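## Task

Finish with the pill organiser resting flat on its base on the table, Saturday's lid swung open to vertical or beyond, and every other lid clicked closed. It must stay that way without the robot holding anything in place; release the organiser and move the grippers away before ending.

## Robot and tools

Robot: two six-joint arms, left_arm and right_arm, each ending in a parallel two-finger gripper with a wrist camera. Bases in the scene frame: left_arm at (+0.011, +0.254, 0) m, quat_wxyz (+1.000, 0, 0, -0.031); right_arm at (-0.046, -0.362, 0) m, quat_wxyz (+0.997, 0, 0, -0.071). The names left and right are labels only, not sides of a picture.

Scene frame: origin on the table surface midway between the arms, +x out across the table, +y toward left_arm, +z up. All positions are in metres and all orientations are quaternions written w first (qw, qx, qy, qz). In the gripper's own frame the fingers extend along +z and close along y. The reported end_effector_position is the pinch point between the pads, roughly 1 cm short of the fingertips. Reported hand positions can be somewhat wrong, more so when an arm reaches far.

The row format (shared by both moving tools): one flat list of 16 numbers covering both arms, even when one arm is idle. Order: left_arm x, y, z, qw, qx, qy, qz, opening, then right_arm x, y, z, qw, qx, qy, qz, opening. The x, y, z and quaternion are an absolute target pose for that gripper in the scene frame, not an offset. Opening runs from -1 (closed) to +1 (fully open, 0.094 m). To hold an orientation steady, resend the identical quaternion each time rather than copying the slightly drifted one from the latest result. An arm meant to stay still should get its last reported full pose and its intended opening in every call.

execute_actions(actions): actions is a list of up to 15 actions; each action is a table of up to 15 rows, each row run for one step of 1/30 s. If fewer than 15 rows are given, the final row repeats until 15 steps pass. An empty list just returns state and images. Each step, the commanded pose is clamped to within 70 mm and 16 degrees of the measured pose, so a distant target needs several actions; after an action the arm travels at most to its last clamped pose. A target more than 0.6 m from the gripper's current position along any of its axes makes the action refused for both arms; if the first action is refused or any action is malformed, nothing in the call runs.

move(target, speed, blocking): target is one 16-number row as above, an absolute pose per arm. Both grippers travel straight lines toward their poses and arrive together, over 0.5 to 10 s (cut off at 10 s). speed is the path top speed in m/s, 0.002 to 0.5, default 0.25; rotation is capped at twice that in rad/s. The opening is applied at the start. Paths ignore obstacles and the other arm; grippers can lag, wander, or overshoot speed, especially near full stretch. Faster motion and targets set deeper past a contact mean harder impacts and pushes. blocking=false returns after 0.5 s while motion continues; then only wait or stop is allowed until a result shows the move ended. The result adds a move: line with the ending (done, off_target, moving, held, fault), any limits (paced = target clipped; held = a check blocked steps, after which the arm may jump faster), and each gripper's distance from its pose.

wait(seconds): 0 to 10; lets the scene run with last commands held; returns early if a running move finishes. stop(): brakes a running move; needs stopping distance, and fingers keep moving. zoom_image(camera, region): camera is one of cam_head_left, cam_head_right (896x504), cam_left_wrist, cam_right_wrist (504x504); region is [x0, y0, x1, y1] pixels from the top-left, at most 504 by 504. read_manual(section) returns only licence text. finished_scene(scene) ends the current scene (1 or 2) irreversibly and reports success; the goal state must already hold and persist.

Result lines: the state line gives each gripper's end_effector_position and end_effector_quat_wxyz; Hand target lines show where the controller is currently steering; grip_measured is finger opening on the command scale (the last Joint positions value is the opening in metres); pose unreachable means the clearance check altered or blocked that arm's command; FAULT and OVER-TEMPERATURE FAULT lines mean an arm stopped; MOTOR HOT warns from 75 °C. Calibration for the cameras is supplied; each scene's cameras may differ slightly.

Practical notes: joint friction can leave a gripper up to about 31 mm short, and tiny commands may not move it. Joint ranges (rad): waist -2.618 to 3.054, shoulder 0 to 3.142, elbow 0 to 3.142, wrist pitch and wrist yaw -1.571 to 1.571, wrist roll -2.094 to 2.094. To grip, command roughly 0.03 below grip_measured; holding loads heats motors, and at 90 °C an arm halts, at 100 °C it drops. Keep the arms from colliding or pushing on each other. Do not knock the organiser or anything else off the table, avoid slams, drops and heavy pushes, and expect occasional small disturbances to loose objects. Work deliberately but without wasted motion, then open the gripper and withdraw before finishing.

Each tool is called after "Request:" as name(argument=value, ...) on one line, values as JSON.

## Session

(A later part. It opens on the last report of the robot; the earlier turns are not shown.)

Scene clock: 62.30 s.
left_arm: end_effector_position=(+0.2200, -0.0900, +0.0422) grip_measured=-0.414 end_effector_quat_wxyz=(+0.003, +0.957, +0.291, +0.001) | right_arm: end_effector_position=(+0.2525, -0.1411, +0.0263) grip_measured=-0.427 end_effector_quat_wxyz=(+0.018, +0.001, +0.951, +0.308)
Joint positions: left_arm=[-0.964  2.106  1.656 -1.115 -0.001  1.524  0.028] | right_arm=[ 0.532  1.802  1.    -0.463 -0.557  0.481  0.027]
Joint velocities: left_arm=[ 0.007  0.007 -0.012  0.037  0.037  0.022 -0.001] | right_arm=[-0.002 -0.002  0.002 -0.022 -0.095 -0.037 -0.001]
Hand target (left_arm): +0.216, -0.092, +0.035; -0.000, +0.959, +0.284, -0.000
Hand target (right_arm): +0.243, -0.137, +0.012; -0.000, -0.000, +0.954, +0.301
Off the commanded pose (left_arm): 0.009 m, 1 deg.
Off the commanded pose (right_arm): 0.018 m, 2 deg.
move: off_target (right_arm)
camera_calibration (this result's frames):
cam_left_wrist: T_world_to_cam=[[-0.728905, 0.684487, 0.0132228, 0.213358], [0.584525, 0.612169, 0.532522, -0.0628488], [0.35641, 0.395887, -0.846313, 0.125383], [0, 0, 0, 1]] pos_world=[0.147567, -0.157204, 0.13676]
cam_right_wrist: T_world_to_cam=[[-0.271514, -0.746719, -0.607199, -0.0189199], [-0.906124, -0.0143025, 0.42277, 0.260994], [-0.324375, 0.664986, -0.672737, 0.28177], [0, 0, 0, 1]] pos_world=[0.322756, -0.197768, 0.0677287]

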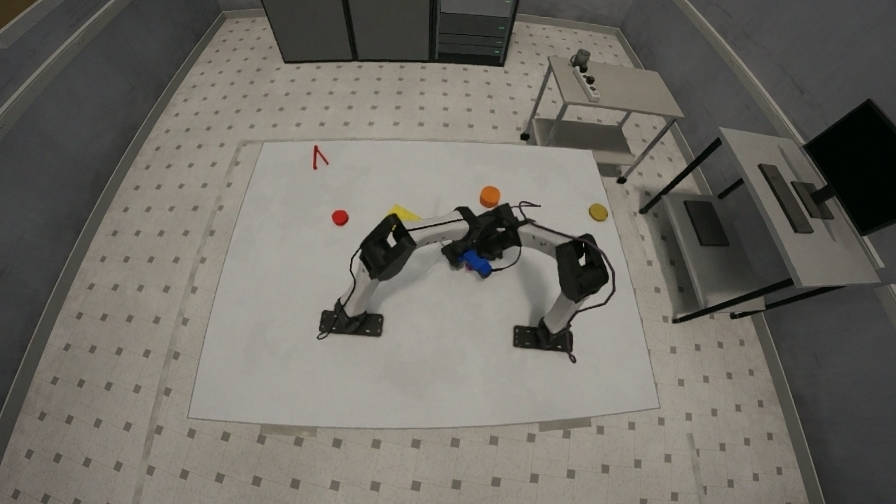

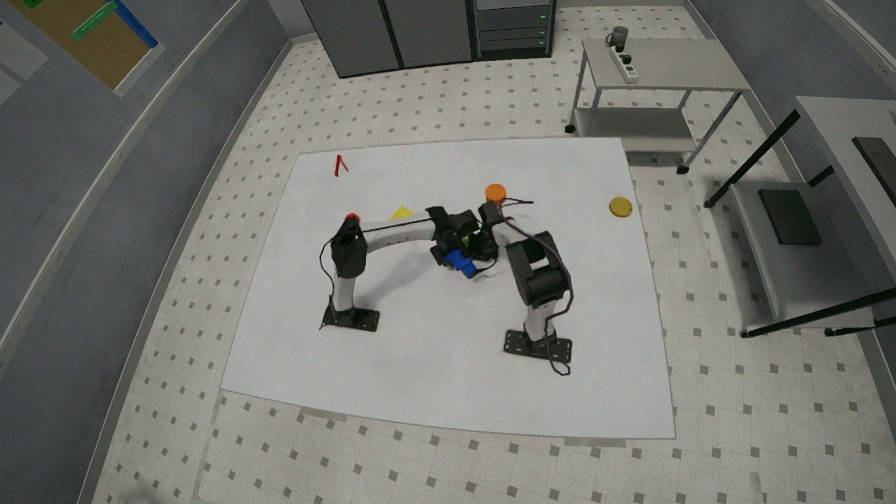

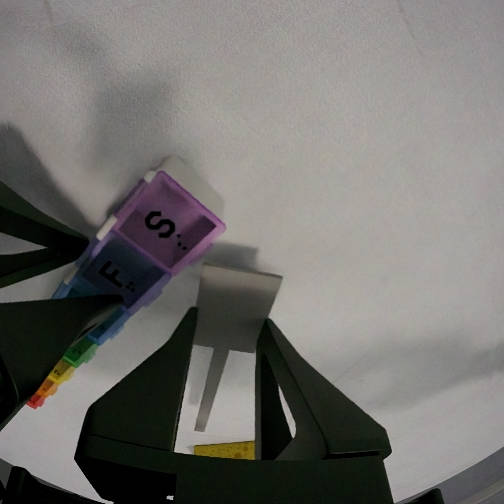

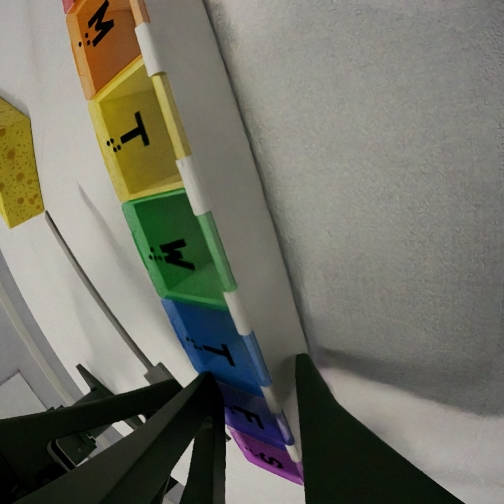

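Request:
move(target=[0.212,-0.075,0.05,0,0.9,0.436,0,-0.5,0.25,-0.15,0.045,0,0,0.954,0.301,-0.43], speed=0.05)

Request:
move(target=[0.203,-0.08,0.055,0,0.866,0.5,0,-0.5,0.285,-0.148,0.04,0,0,0.954,0.301,-0.43], speed=0.05)

Request:
move(target=[0.203,-0.087,0.036,0,0.866,0.5,0,-0.5,0.282,-0.143,0.012,0,0,0.954,0.301,-0.43], speed=0.02)

Request:
zoom_image(camera="cam_left_wrist", region=[100,160,300,360])

Scene clock: 68.50 s.
left_arm: end_effector_position=(+0.2122, -0.0771, +0.0420) grip_measured=-0.414 end_effector_quat_wxyz=(-0.008, +0.902, +0.431, -0.000) | right_arm: end_effector_position=(+0.2457, -0.1474, +0.0366) grip_measured=-0.427 end_effector_quat_wxyz=(-0.007, -0.001, +0.955, +0.297)
Joint positions: left_arm=[-0.964  2.069  1.598 -1.116 -0.001  1.224  0.028] | right_arm=[ 0.522  1.792  1.052 -0.596 -0.561  0.444  0.027]
Joint velocities: left_arm=[-0.002  0.007  0.002 -0.066  0.022 -0.066 -0.   ] | right_arm=[ 0.012 -0.002  0.007 -0.007 -0.022 -0.095  0.   ]
Hand target (left_arm): +0.212, -0.075, +0.050; -0.000, +0.900, +0.436, +0.000
Hand target (right_arm): +0.250, -0.150, +0.045; +0.000, +0.000, +0.954, +0.301
Off the commanded pose (left_arm): 0.008 m, 1 deg.
Off the commanded pose (right_arm): 0.010 m, 1 deg.
move: done
camera_calibration (this result's frames):
cam_left_wrist: T_world_to_cam=[[-0.898282, 0.43824, 0.0321684, 0.215031], [0.384289, 0.747973, 0.541164, -0.0135069], [0.213098, 0.49848, -0.840302, 0.160913], [0, 0, 0, 1]] pos_world=[0.164059, -0.164344, 0.135608]
cam_right_wrist: T_world_to_cam=[[-0.283227, -0.766388, -0.57657, -0.0202975], [-0.885559, -0.0218191, 0.464014, 0.242741], [-0.368195, 0.642008, -0.672502, 0.298095], [0, 0, 0, 1]] pos_world=[0.31897, -0.201639, 0.0761313]

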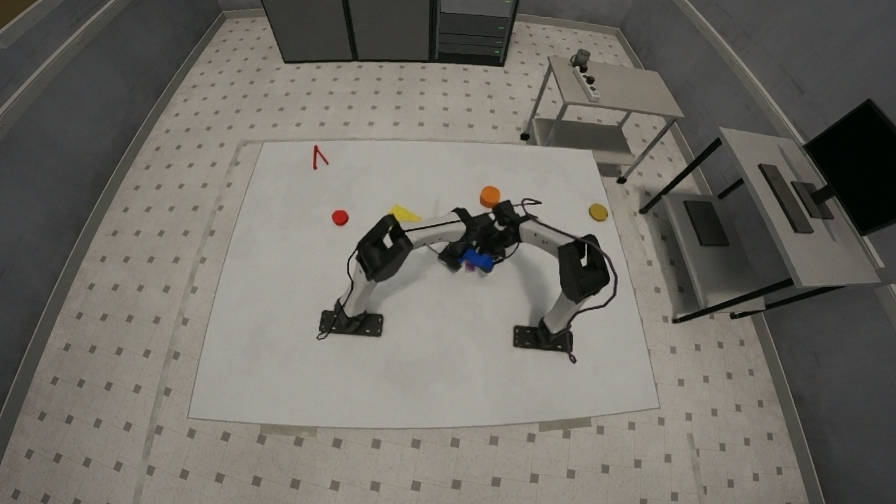

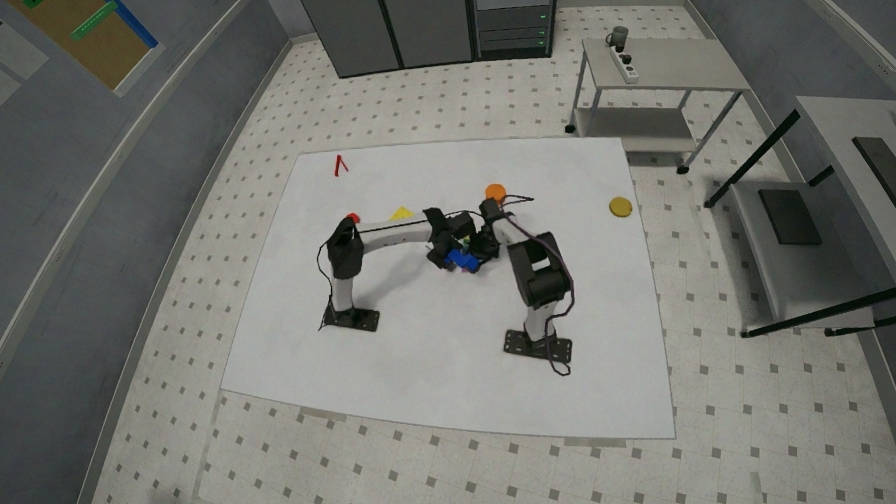

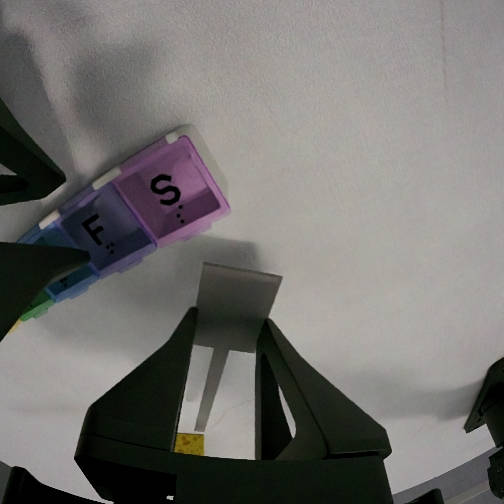

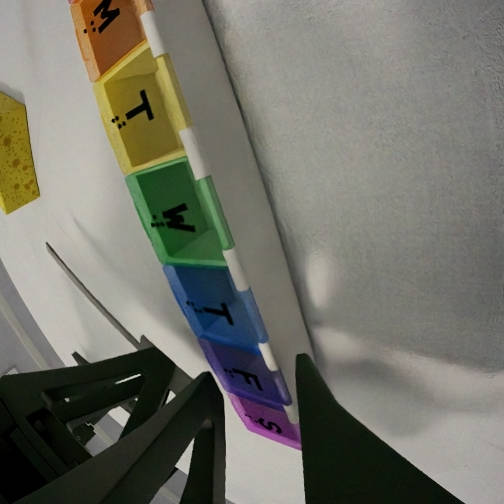

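Scene clock: 70.33 s.
left_arm: end_effector_position=(+0.2077, -0.0781, +0.0421) grip_measured=-0.414 end_effector_quat_wxyz=(-0.011, +0.865, +0.501, +0.000) | right_arm: end_effector_position=(+0.2835, -0.1450, +0.0438) grip_measured=-0.427 end_effector_quat_wxyz=(+0.010, -0.006, +0.953, +0.303)
Joint positions: left_arm=[-0.975  2.069  1.598 -1.122 -0.001  1.053  0.028] | right_arm=[ 0.489  1.885  1.198 -0.632 -0.567  0.407  0.027]
Joint velocities: left_arm=[-0.012 -0.007 -0.002  0.007  0.066 -0.037  0.   ] | right_arm=[-0.007 -0.027  0.002 -0.007 -0.022 -0.11  -0.001]
Hand target (left_arm): +0.203, -0.080, +0.055; -0.000, +0.866, +0.500, -0.000
Hand target (right_arm): +0.285, -0.149, +0.040; +0.001, +0.000, +0.954, +0.301
Off the commanded pose (left_arm): 0.014 m, 1 deg.
Off the commanded pose (right_arm): 0.005 m, 1 deg.
move: off_target (left_arm)
camera_calibration (this result's frames):
cam_left_wrist: T_world_to_cam=[[-0.956436, 0.289854, 0.0348462, 0.211736], [0.261095, 0.795864, 0.546287, 0.0180782], [0.130611, 0.531587, -0.836873, 0.181973], [0, 0, 0, 1]] pos_world=[0.174024, -0.172495, 0.135034]
cam_right_wrist: T_world_to_cam=[[-0.263401, -0.759159, -0.595229, -0.00737955], [-0.901269, -0.0263659, 0.432457, 0.278124], [-0.343997, 0.650371, -0.677261, 0.309784], [0, 0, 0, 1]] pos_world=[0.355286, -0.199744, 0.0851355]

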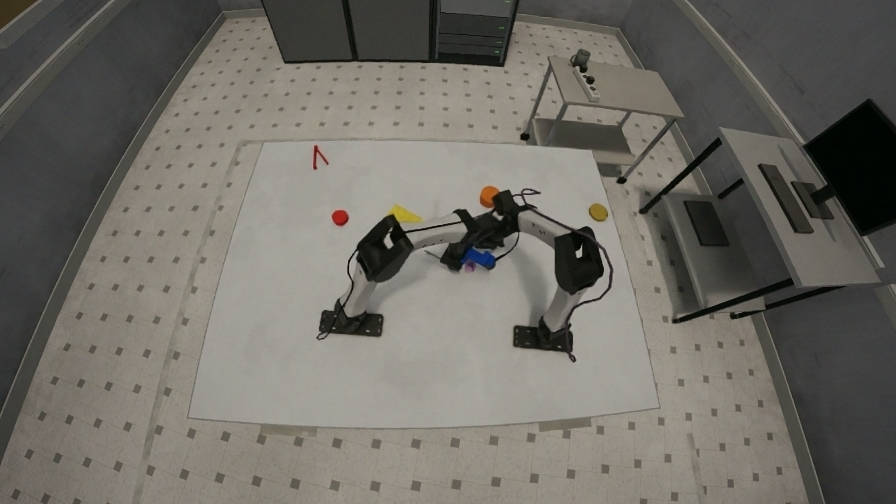

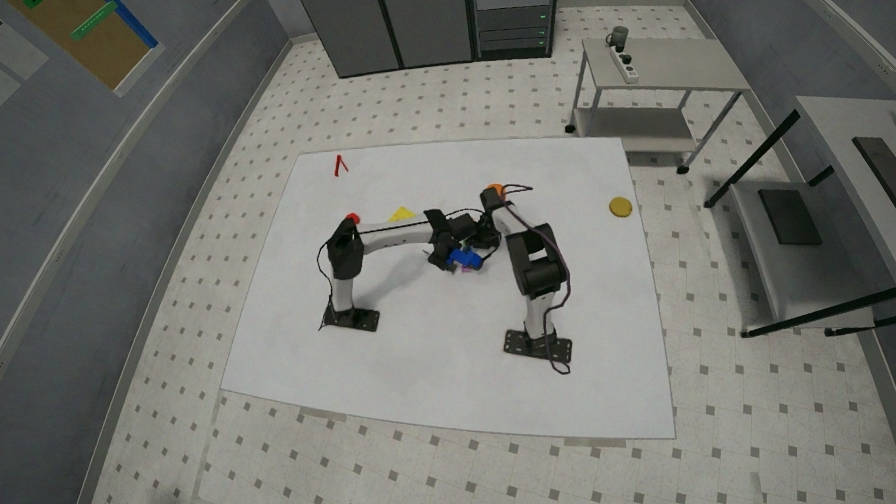

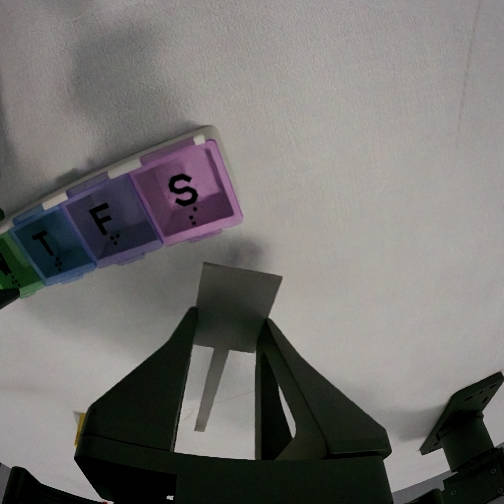

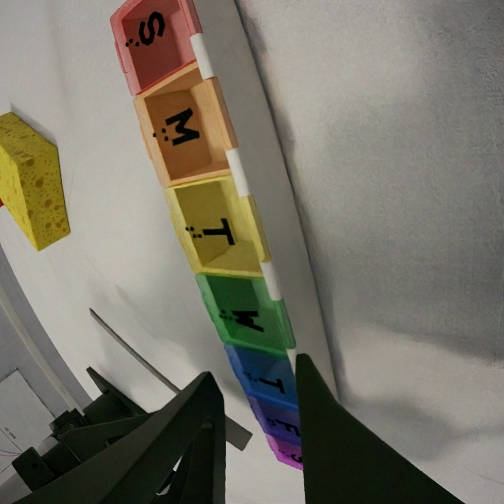

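Scene clock: 72.17 s.
left_arm: end_effector_position=(+0.2078, -0.0857, +0.0420) grip_measured=-0.414 end_effector_quat_wxyz=(+0.003, +0.864, +0.503, +0.001) | right_arm: end_effector_position=(+0.2901, -0.1423, +0.0262) grip_measured=-0.427 end_effector_quat_wxyz=(+0.018, -0.006, +0.952, +0.307)
Joint positions: left_arm=[-0.985  2.069  1.598 -1.095 -0.001  1.041  0.028] | right_arm=[ 0.489  1.928  1.175 -0.546 -0.569  0.414  0.027]
Joint velocities: left_arm=[-0.017 -0.002 -0.017  0.051  0.007  0.051  0.   ] | right_arm=[ 0.007  0.002 -0.007  0.022 -0.037  0.007 -0.002]
Hand target (left_arm): +0.203, -0.087, +0.036; -0.000, +0.866, +0.500, -0.000
Hand target (right_arm): +0.281, -0.143, +0.012; -0.000, +0.000, +0.954, +0.301
Off the commanded pose (left_arm): 0.008 m, 0 deg.
Off the commanded pose (right_arm): 0.016 m, 2 deg.
move: off_target (right_arm)
camera_calibration (this result's frames):
cam_left_wrist: T_world_to_cam=[[-0.95755, 0.287879, 0.0149358, 0.214991], [0.25154, 0.809126, 0.531076, 0.0278994], [0.140801, 0.512289, -0.847192, 0.182622], [0, 0, 0, 1]] pos_world=[0.173134, -0.178021, 0.136688]
cam_right_wrist: T_world_to_cam=[[-0.259033, -0.752735, -0.605221, -0.0141495], [-0.907237, -0.025374, 0.419854, 0.293908], [-0.331396, 0.657835, -0.676336, 0.295825], [0, 0, 0, 1]] pos_world=[0.361014, -0.197797, 0.0681148]

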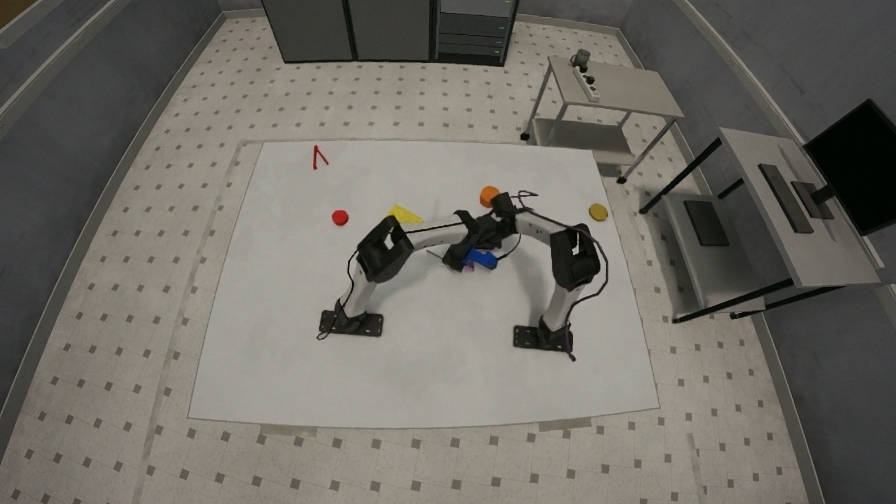

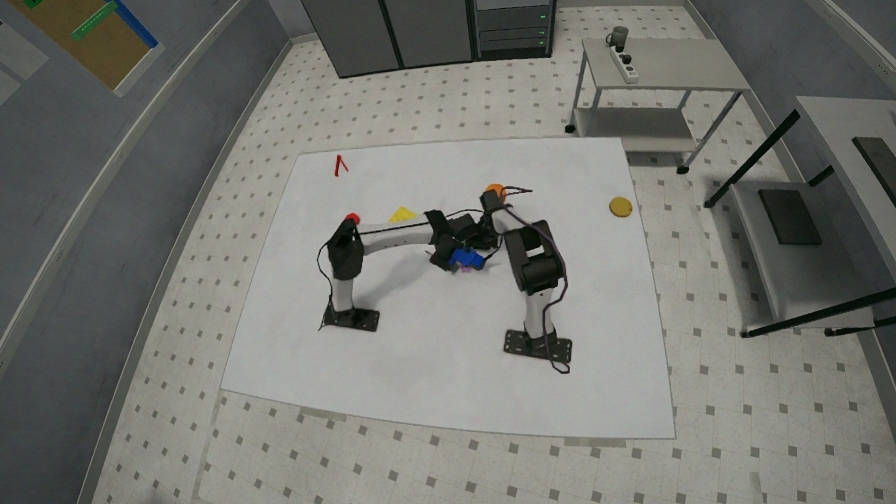

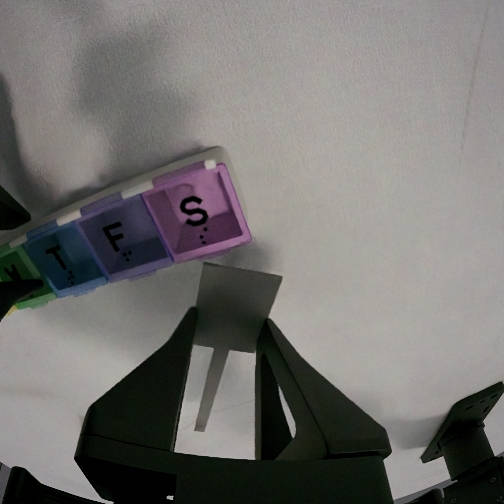

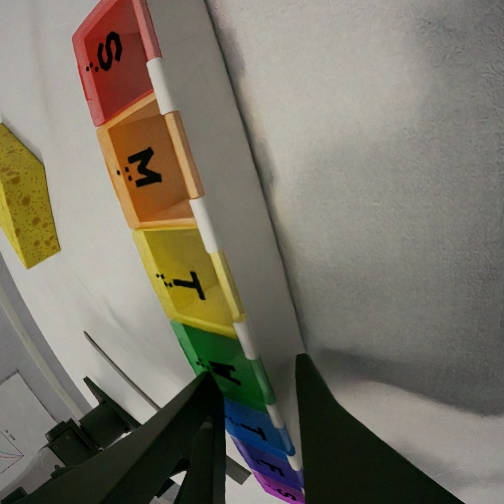

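Region (100, 160, 300, 360) of cam_left_wrist's 504x504 image, scaled by 2.520, with more detail than that image has.

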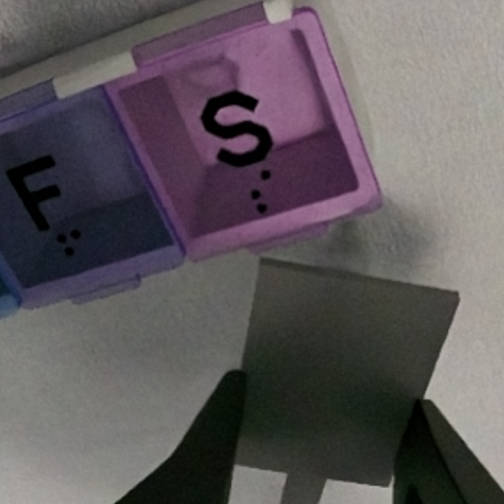

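Request:
move(target=[0.196,-0.087,0.036,0,0.866,0.5,0,-0.5,0.282,-0.143,0.012,0,0,0.954,0.301,-0.43], speed=0.02)

Scene clock: 77.10 s.
left_arm: end_effector_position=(+0.1997, -0.0841, +0.0362) grip_measured=-0.414 end_effector_quat_wxyz=(-0.005, +0.865, +0.502, +0.001) | right_arm: end_effector_position=(+0.2906, -0.1421, +0.0264) grip_measured=-0.427 end_effector_quat_wxyz=(+0.019, -0.006, +0.951, +0.307)
Joint positions: left_arm=[-1.001  2.069  1.574 -1.088 -0.001  1.026  0.028] | right_arm=[ 0.489  1.928  1.175 -0.543 -0.569  0.415  0.027]
Joint velocities: left_arm=[-0.012 -0.002  0.002  0.007 -0.022  0.007 -0.001] | right_arm=[ 0.007 -0.012 -0.002 -0.066 -0.007 -0.051  0.001]
Hand target (left_arm): +0.196, -0.087, +0.036; -0.000, +0.866, +0.500, -0.000
Hand target (right_arm): +0.282, -0.143, +0.012; -0.000, +0.000, +0.954, +0.301
Off the commanded pose (left_arm): 0.005 m, 1 deg.
Off the commanded pose (right_arm): 0.017 m, 2 deg.
move: off_target (right_arm)
camera_calibration (this result's frames):
cam_left_wrist: T_world_to_cam=[[-0.957168, 0.28832, 0.0264736, 0.206422], [0.256362, 0.801463, 0.540311, 0.0297784], [0.134565, 0.523955, -0.841049, 0.180056], [0, 0, 0, 1]] pos_world=[0.165718, -0.177723, 0.129881]
cam_right_wrist: T_world_to_cam=[[-0.258247, -0.752012, -0.606454, -0.0138669], [-0.908118, -0.0252014, 0.417955, 0.294657], [-0.329591, 0.658668, -0.676408, 0.295577], [0, 0, 0, 1]] pos_world=[0.361422, -0.197689, 0.0683672]

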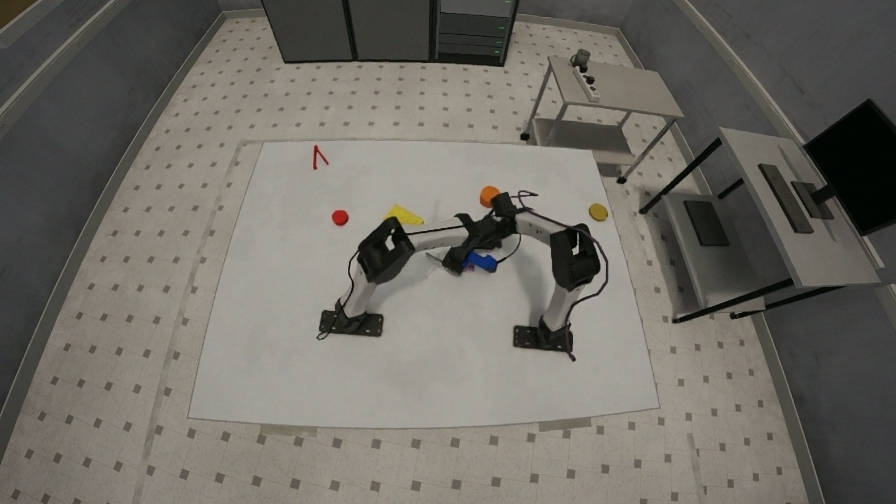

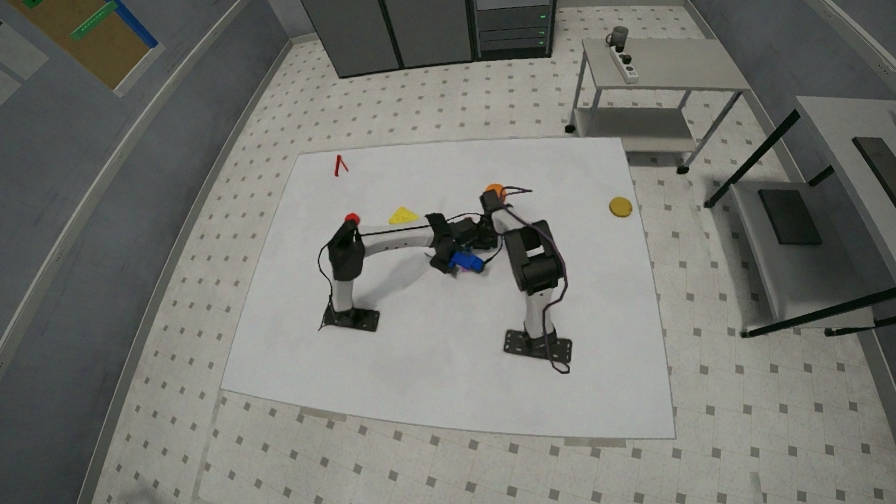

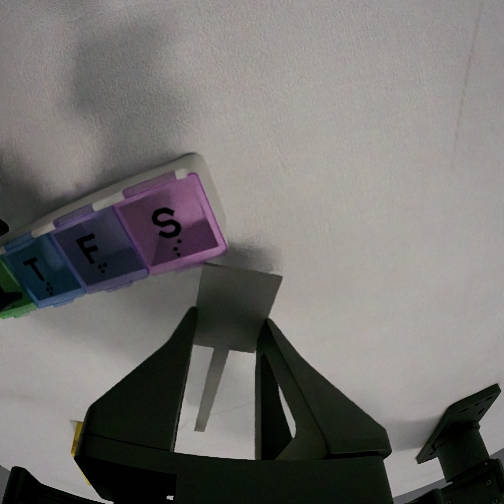

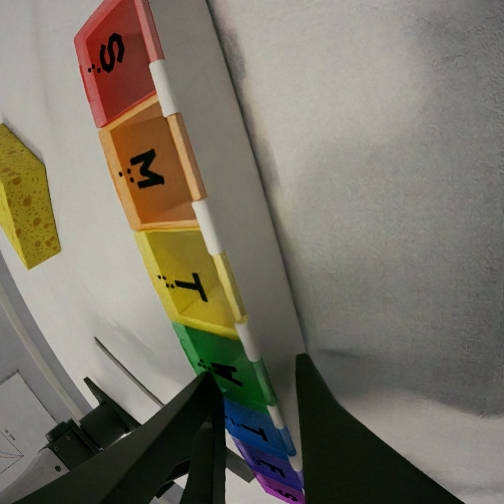

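Request:
move(target=[0.2,-0.096,0.037,0,0.866,0.5,0,-0.5,0.282,-0.141,0.012,0,0,0.954,0.301,-0.43], speed=0.01)

Request:
zoom_image(camera="cam_left_wrist", region=[100,160,300,340])

Scene clock: 80.70 s.
left_arm: end_effector_position=(+0.2032, -0.0904, +0.0371) grip_measured=-0.414 end_effector_quat_wxyz=(+0.000, +0.864, +0.503, +0.001) | right_arm: end_effector_position=(+0.2912, -0.1419, +0.0265) grip_measured=-0.427 end_effector_quat_wxyz=(+0.019, -0.004, +0.951, +0.308)
Joint positions: left_arm=[-1.001  2.084  1.601 -1.087 -0.001  1.023  0.028] | right_arm=[ 0.489  1.928  1.175 -0.54  -0.569  0.42   0.027]
Joint velocities: left_arm=[-0.012  0.002 -0.012  0.007 -0.022 -0.037 -0.001] | right_arm=[ 0.017  0.012  0.002 -0.007 -0.022 -0.125 -0.001]
Hand target (left_arm): +0.200, -0.096, +0.037; +0.000, +0.866, +0.500, -0.000
Hand target (right_arm): +0.282, -0.141, +0.012; +0.000, -0.000, +0.954, +0.301
Off the commanded pose (left_arm): 0.006 m, 0 deg.
Off the commanded pose (right_arm): 0.017 m, 2 deg.
move: off_target (right_arm)
camera_calibration (this result's frames):
cam_left_wrist: T_world_to_cam=[[-0.958063, 0.285993, 0.0179876, 0.21181], [0.251119, 0.807686, 0.533462, 0.0353209], [0.138038, 0.515608, -0.845632, 0.182269], [0, 0, 0, 1]] pos_world=[0.168897, -0.183083, 0.13148]
cam_right_wrist: T_world_to_cam=[[-0.261869, -0.75023, -0.607107, -0.0121657], [-0.907964, -0.0217234, 0.418485, 0.295511], [-0.327148, 0.66082, -0.675493, 0.295303], [0, 0, 0, 1]] pos_world=[0.361735, -0.19785, 0.0684227]

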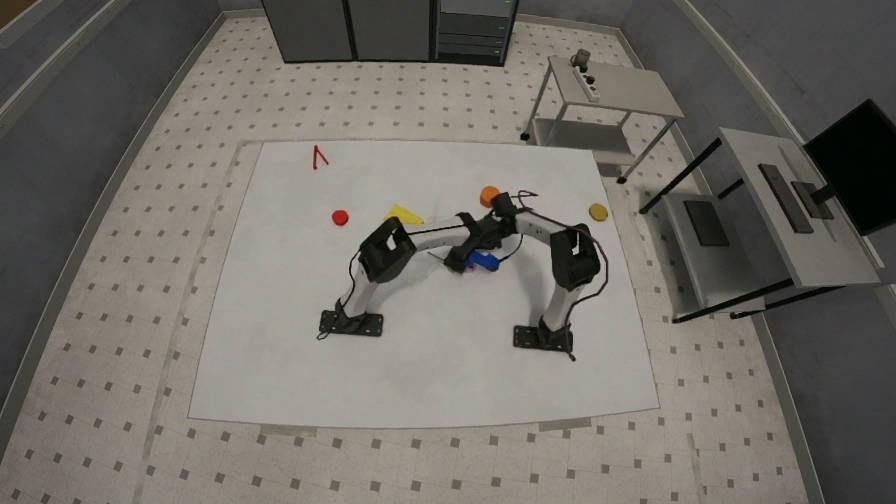

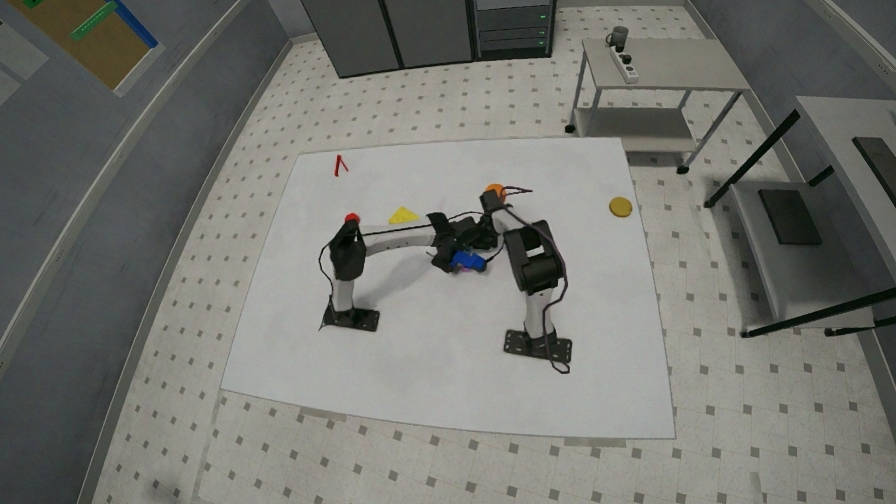

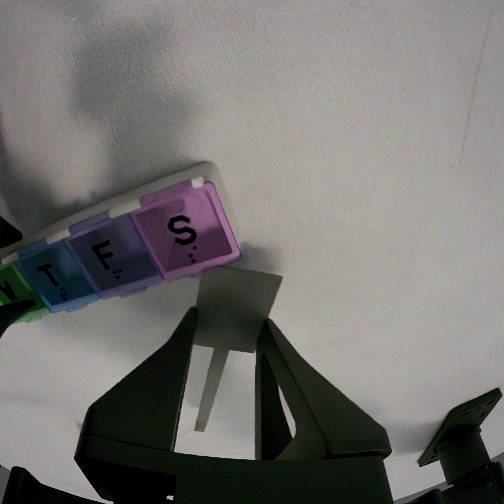

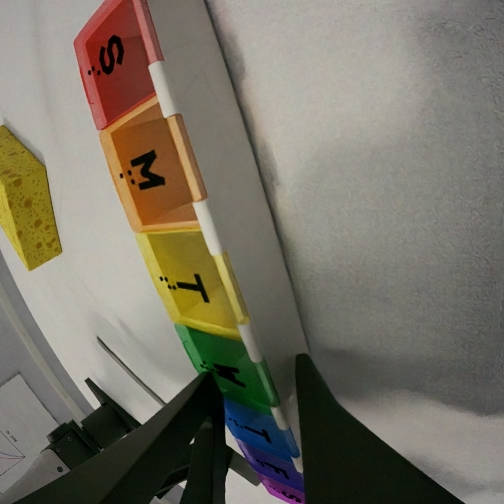

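Region (100, 160, 300, 340) of cam_left_wrist's 504x504 image, scaled by 2.520, with more detail than that image has; it fills the top 454 rows of this view, and the rest is white.

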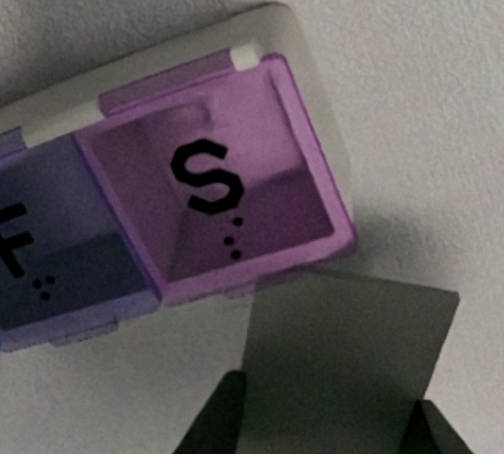

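Under the lip. Lift.

Request:
move(target=[0.202,-0.097,0.056,0,0.866,0.5,0,-0.5,0.282,-0.141,0.004,0,0,0.954,0.301,-0.43], speed=0.008)

Scene clock: 84.80 s.
left_arm: end_effector_position=(+0.2030, -0.0883, +0.0507) grip_measured=-0.414 end_effector_quat_wxyz=(-0.009, +0.864, +0.503, +0.003) | right_arm: end_effector_position=(+0.2957, -0.1377, +0.0299) grip_measured=-0.427 end_effector_quat_wxyz=(+0.029, -0.009, +0.947, +0.320)
Joint positions: left_arm=[-1.001  2.084  1.656 -1.162 -0.006  1.023  0.028] | right_arm=[ 0.489  1.928  1.175 -0.511 -0.586  0.42   0.027]
Joint velocities: left_arm=[-0.007 -0.007  0.007 -0.007 -0.022  0.007 -0.001] | right_arm=[ 0.007  0.012 -0.007  0.037  0.007 -0.037  0.   ]
Hand target (left_arm): +0.202, -0.097, +0.056; +0.000, +0.866, +0.500, -0.000
Hand target (right_arm): +0.281, -0.141, +0.005; -0.000, -0.000, +0.954, +0.301
Off the commanded pose (left_arm): 0.010 m, 1 deg.
Off the commanded pose (right_arm): 0.029 m, 4 deg.
move: off_target (right_arm)
camera_calibration (this result's frames):
cam_left_wrist: T_world_to_cam=[[-0.957918, 0.285573, 0.028987, 0.210127], [0.254205, 0.797102, 0.547731, 0.0241476], [0.133312, 0.53205, -0.836153, 0.194743], [0, 0, 0, 1]] pos_world=[0.169184, -0.182867, 0.143517]
cam_right_wrist: T_world_to_cam=[[-0.244903, -0.735647, -0.631542, -0.00802476], [-0.916742, -0.036334, 0.397823, 0.29947], [-0.315604, 0.67639, -0.6655, 0.294686], [0, 0, 0, 1]] pos_world=[0.365575, -0.194345, 0.0719095]

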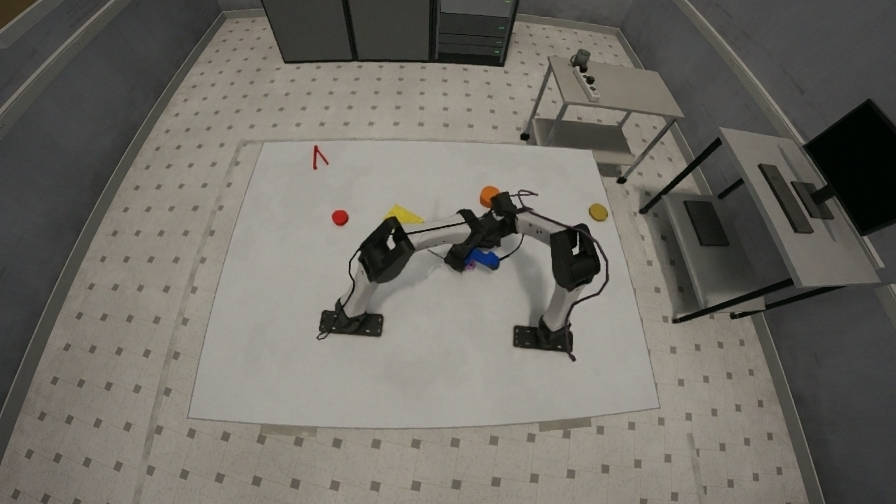

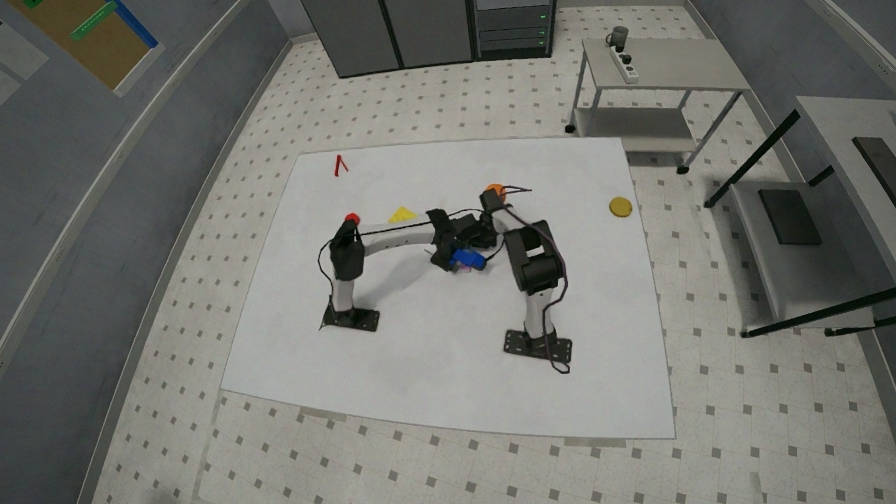

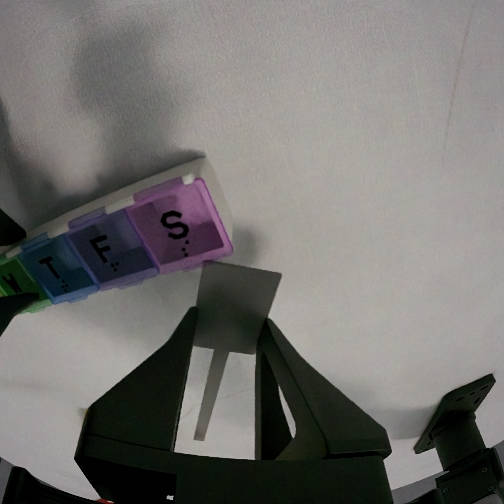

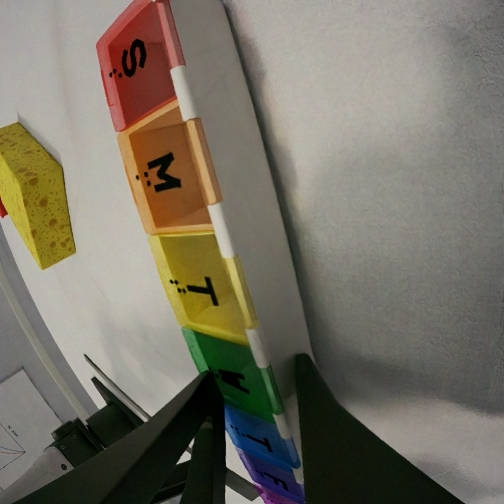

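Request:
zoom_image(camera="cam_left_wrist", region=[100,160,300,340])

Region (100, 160, 300, 340) of cam_left_wrist's 504x504 image, scaled by 2.520, with more detail than that image has; it fills the top 454 rows of this view, and the rest is white.

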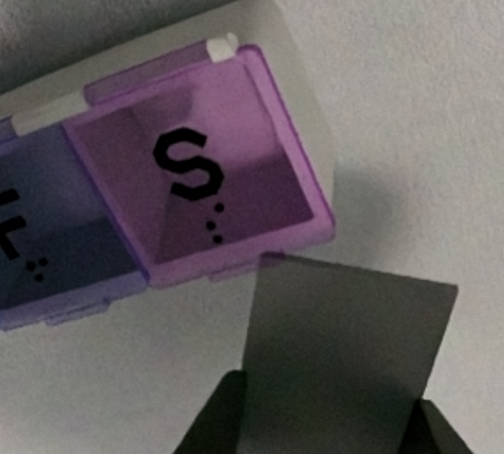

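Request:
move(target=[0.204,-0.096,0.031,0,0.866,0.5,0,-0.5,0.282,-0.141,0.008,0,0,0.954,0.301,-0.43], speed=0.01)

Request:
zoom_image(camera="cam_head_right", region=[400,190,540,290])

Scene clock: 90.77 s.
left_arm: end_effector_position=(+0.2068, -0.0951, +0.0391) grip_measured=-0.414 end_effector_quat_wxyz=(+0.004, +0.864, +0.504, +0.003) | right_arm: end_effector_position=(+0.2960, -0.1390, +0.0259) grip_measured=-0.427 end_effector_quat_wxyz=(+0.028, -0.007, +0.949, +0.314)
Joint positions: left_arm=[-1.001  2.098  1.631 -1.096 -0.006  1.023  0.028] | right_arm=[ 0.489  1.937  1.175 -0.509 -0.577  0.421  0.027]
Joint velocities: left_arm=[ 0.002 -0.007 -0.007  0.022 -0.066  0.022 -0.   ] | right_arm=[-0.002  0.007 -0.007 -0.022 -0.066 -0.095 -0.001]
Hand target (left_arm): +0.204, -0.096, +0.031; -0.000, +0.866, +0.500, -0.000
Hand target (right_arm): +0.282, -0.141, +0.009; +0.000, +0.000, +0.954, +0.301
Off the commanded pose (left_arm): 0.009 m, 1 deg.
Off the commanded pose (right_arm): 0.023 m, 4 deg.
move: off_target (right_arm)
camera_calibration (this result's frames):
cam_left_wrist: T_world_to_cam=[[-0.958177, 0.286025, 0.00933701, 0.216917], [0.246914, 0.809781, 0.532248, 0.0382352], [0.144675, 0.512293, -0.846537, 0.184272], [0, 0, 0, 1]] pos_world=[0.171745, -0.187407, 0.133617]
cam_right_wrist: T_world_to_cam=[[-0.249491, -0.741686, -0.62262, -0.0111696], [-0.915405, -0.029103, 0.401481, 0.301898], [-0.315893, 0.670115, -0.671682, 0.292377], [0, 0, 0, 1]] pos_world=[0.365932, -0.195424, 0.0682237]

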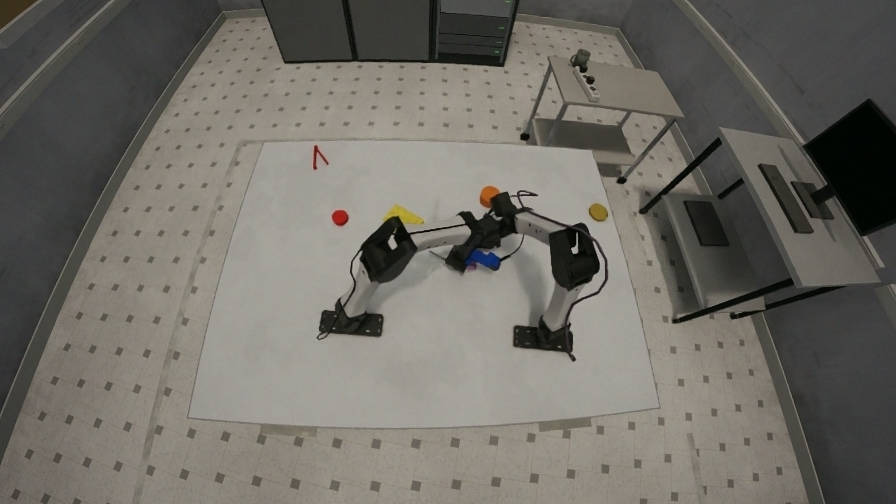

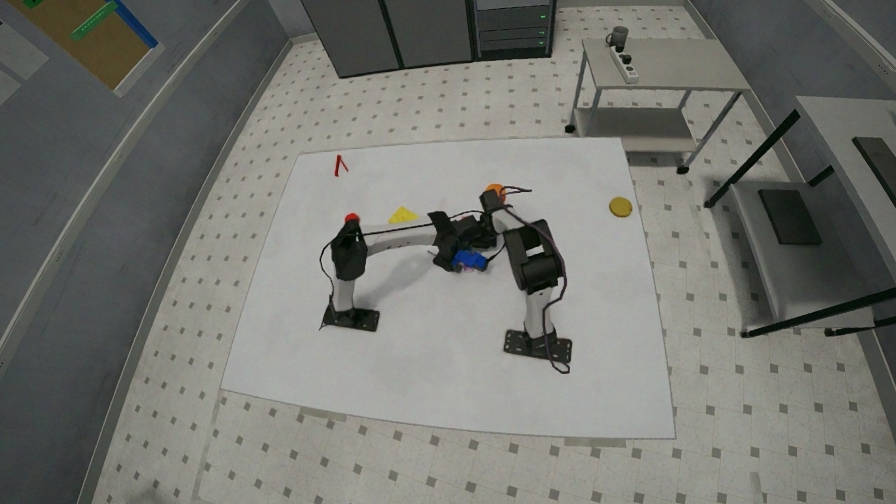

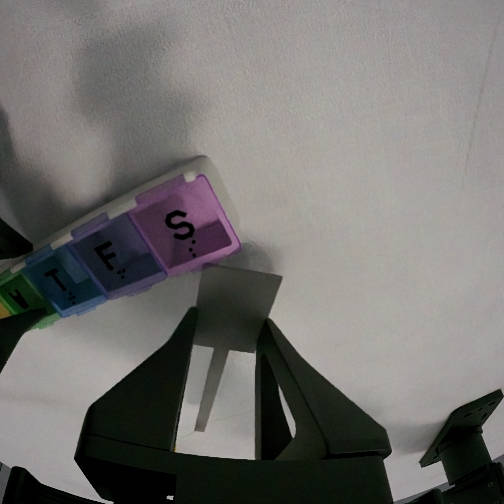

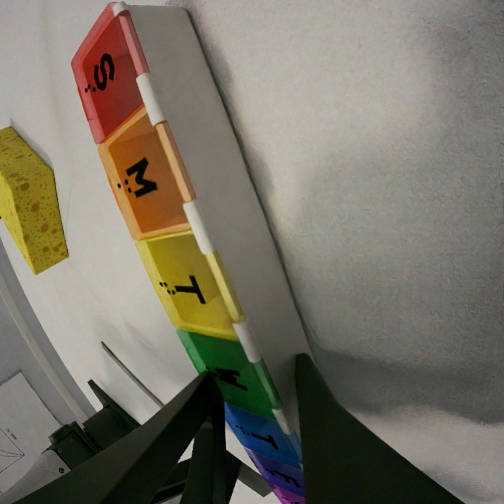

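Region (400, 190, 540, 290) of cam_head_right's 896x504 image, scaled by 3.600, with more detail than that image has; it fills the top 360 rows of this view, and the rest is white.

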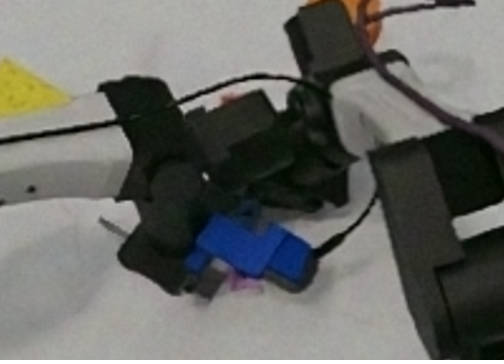

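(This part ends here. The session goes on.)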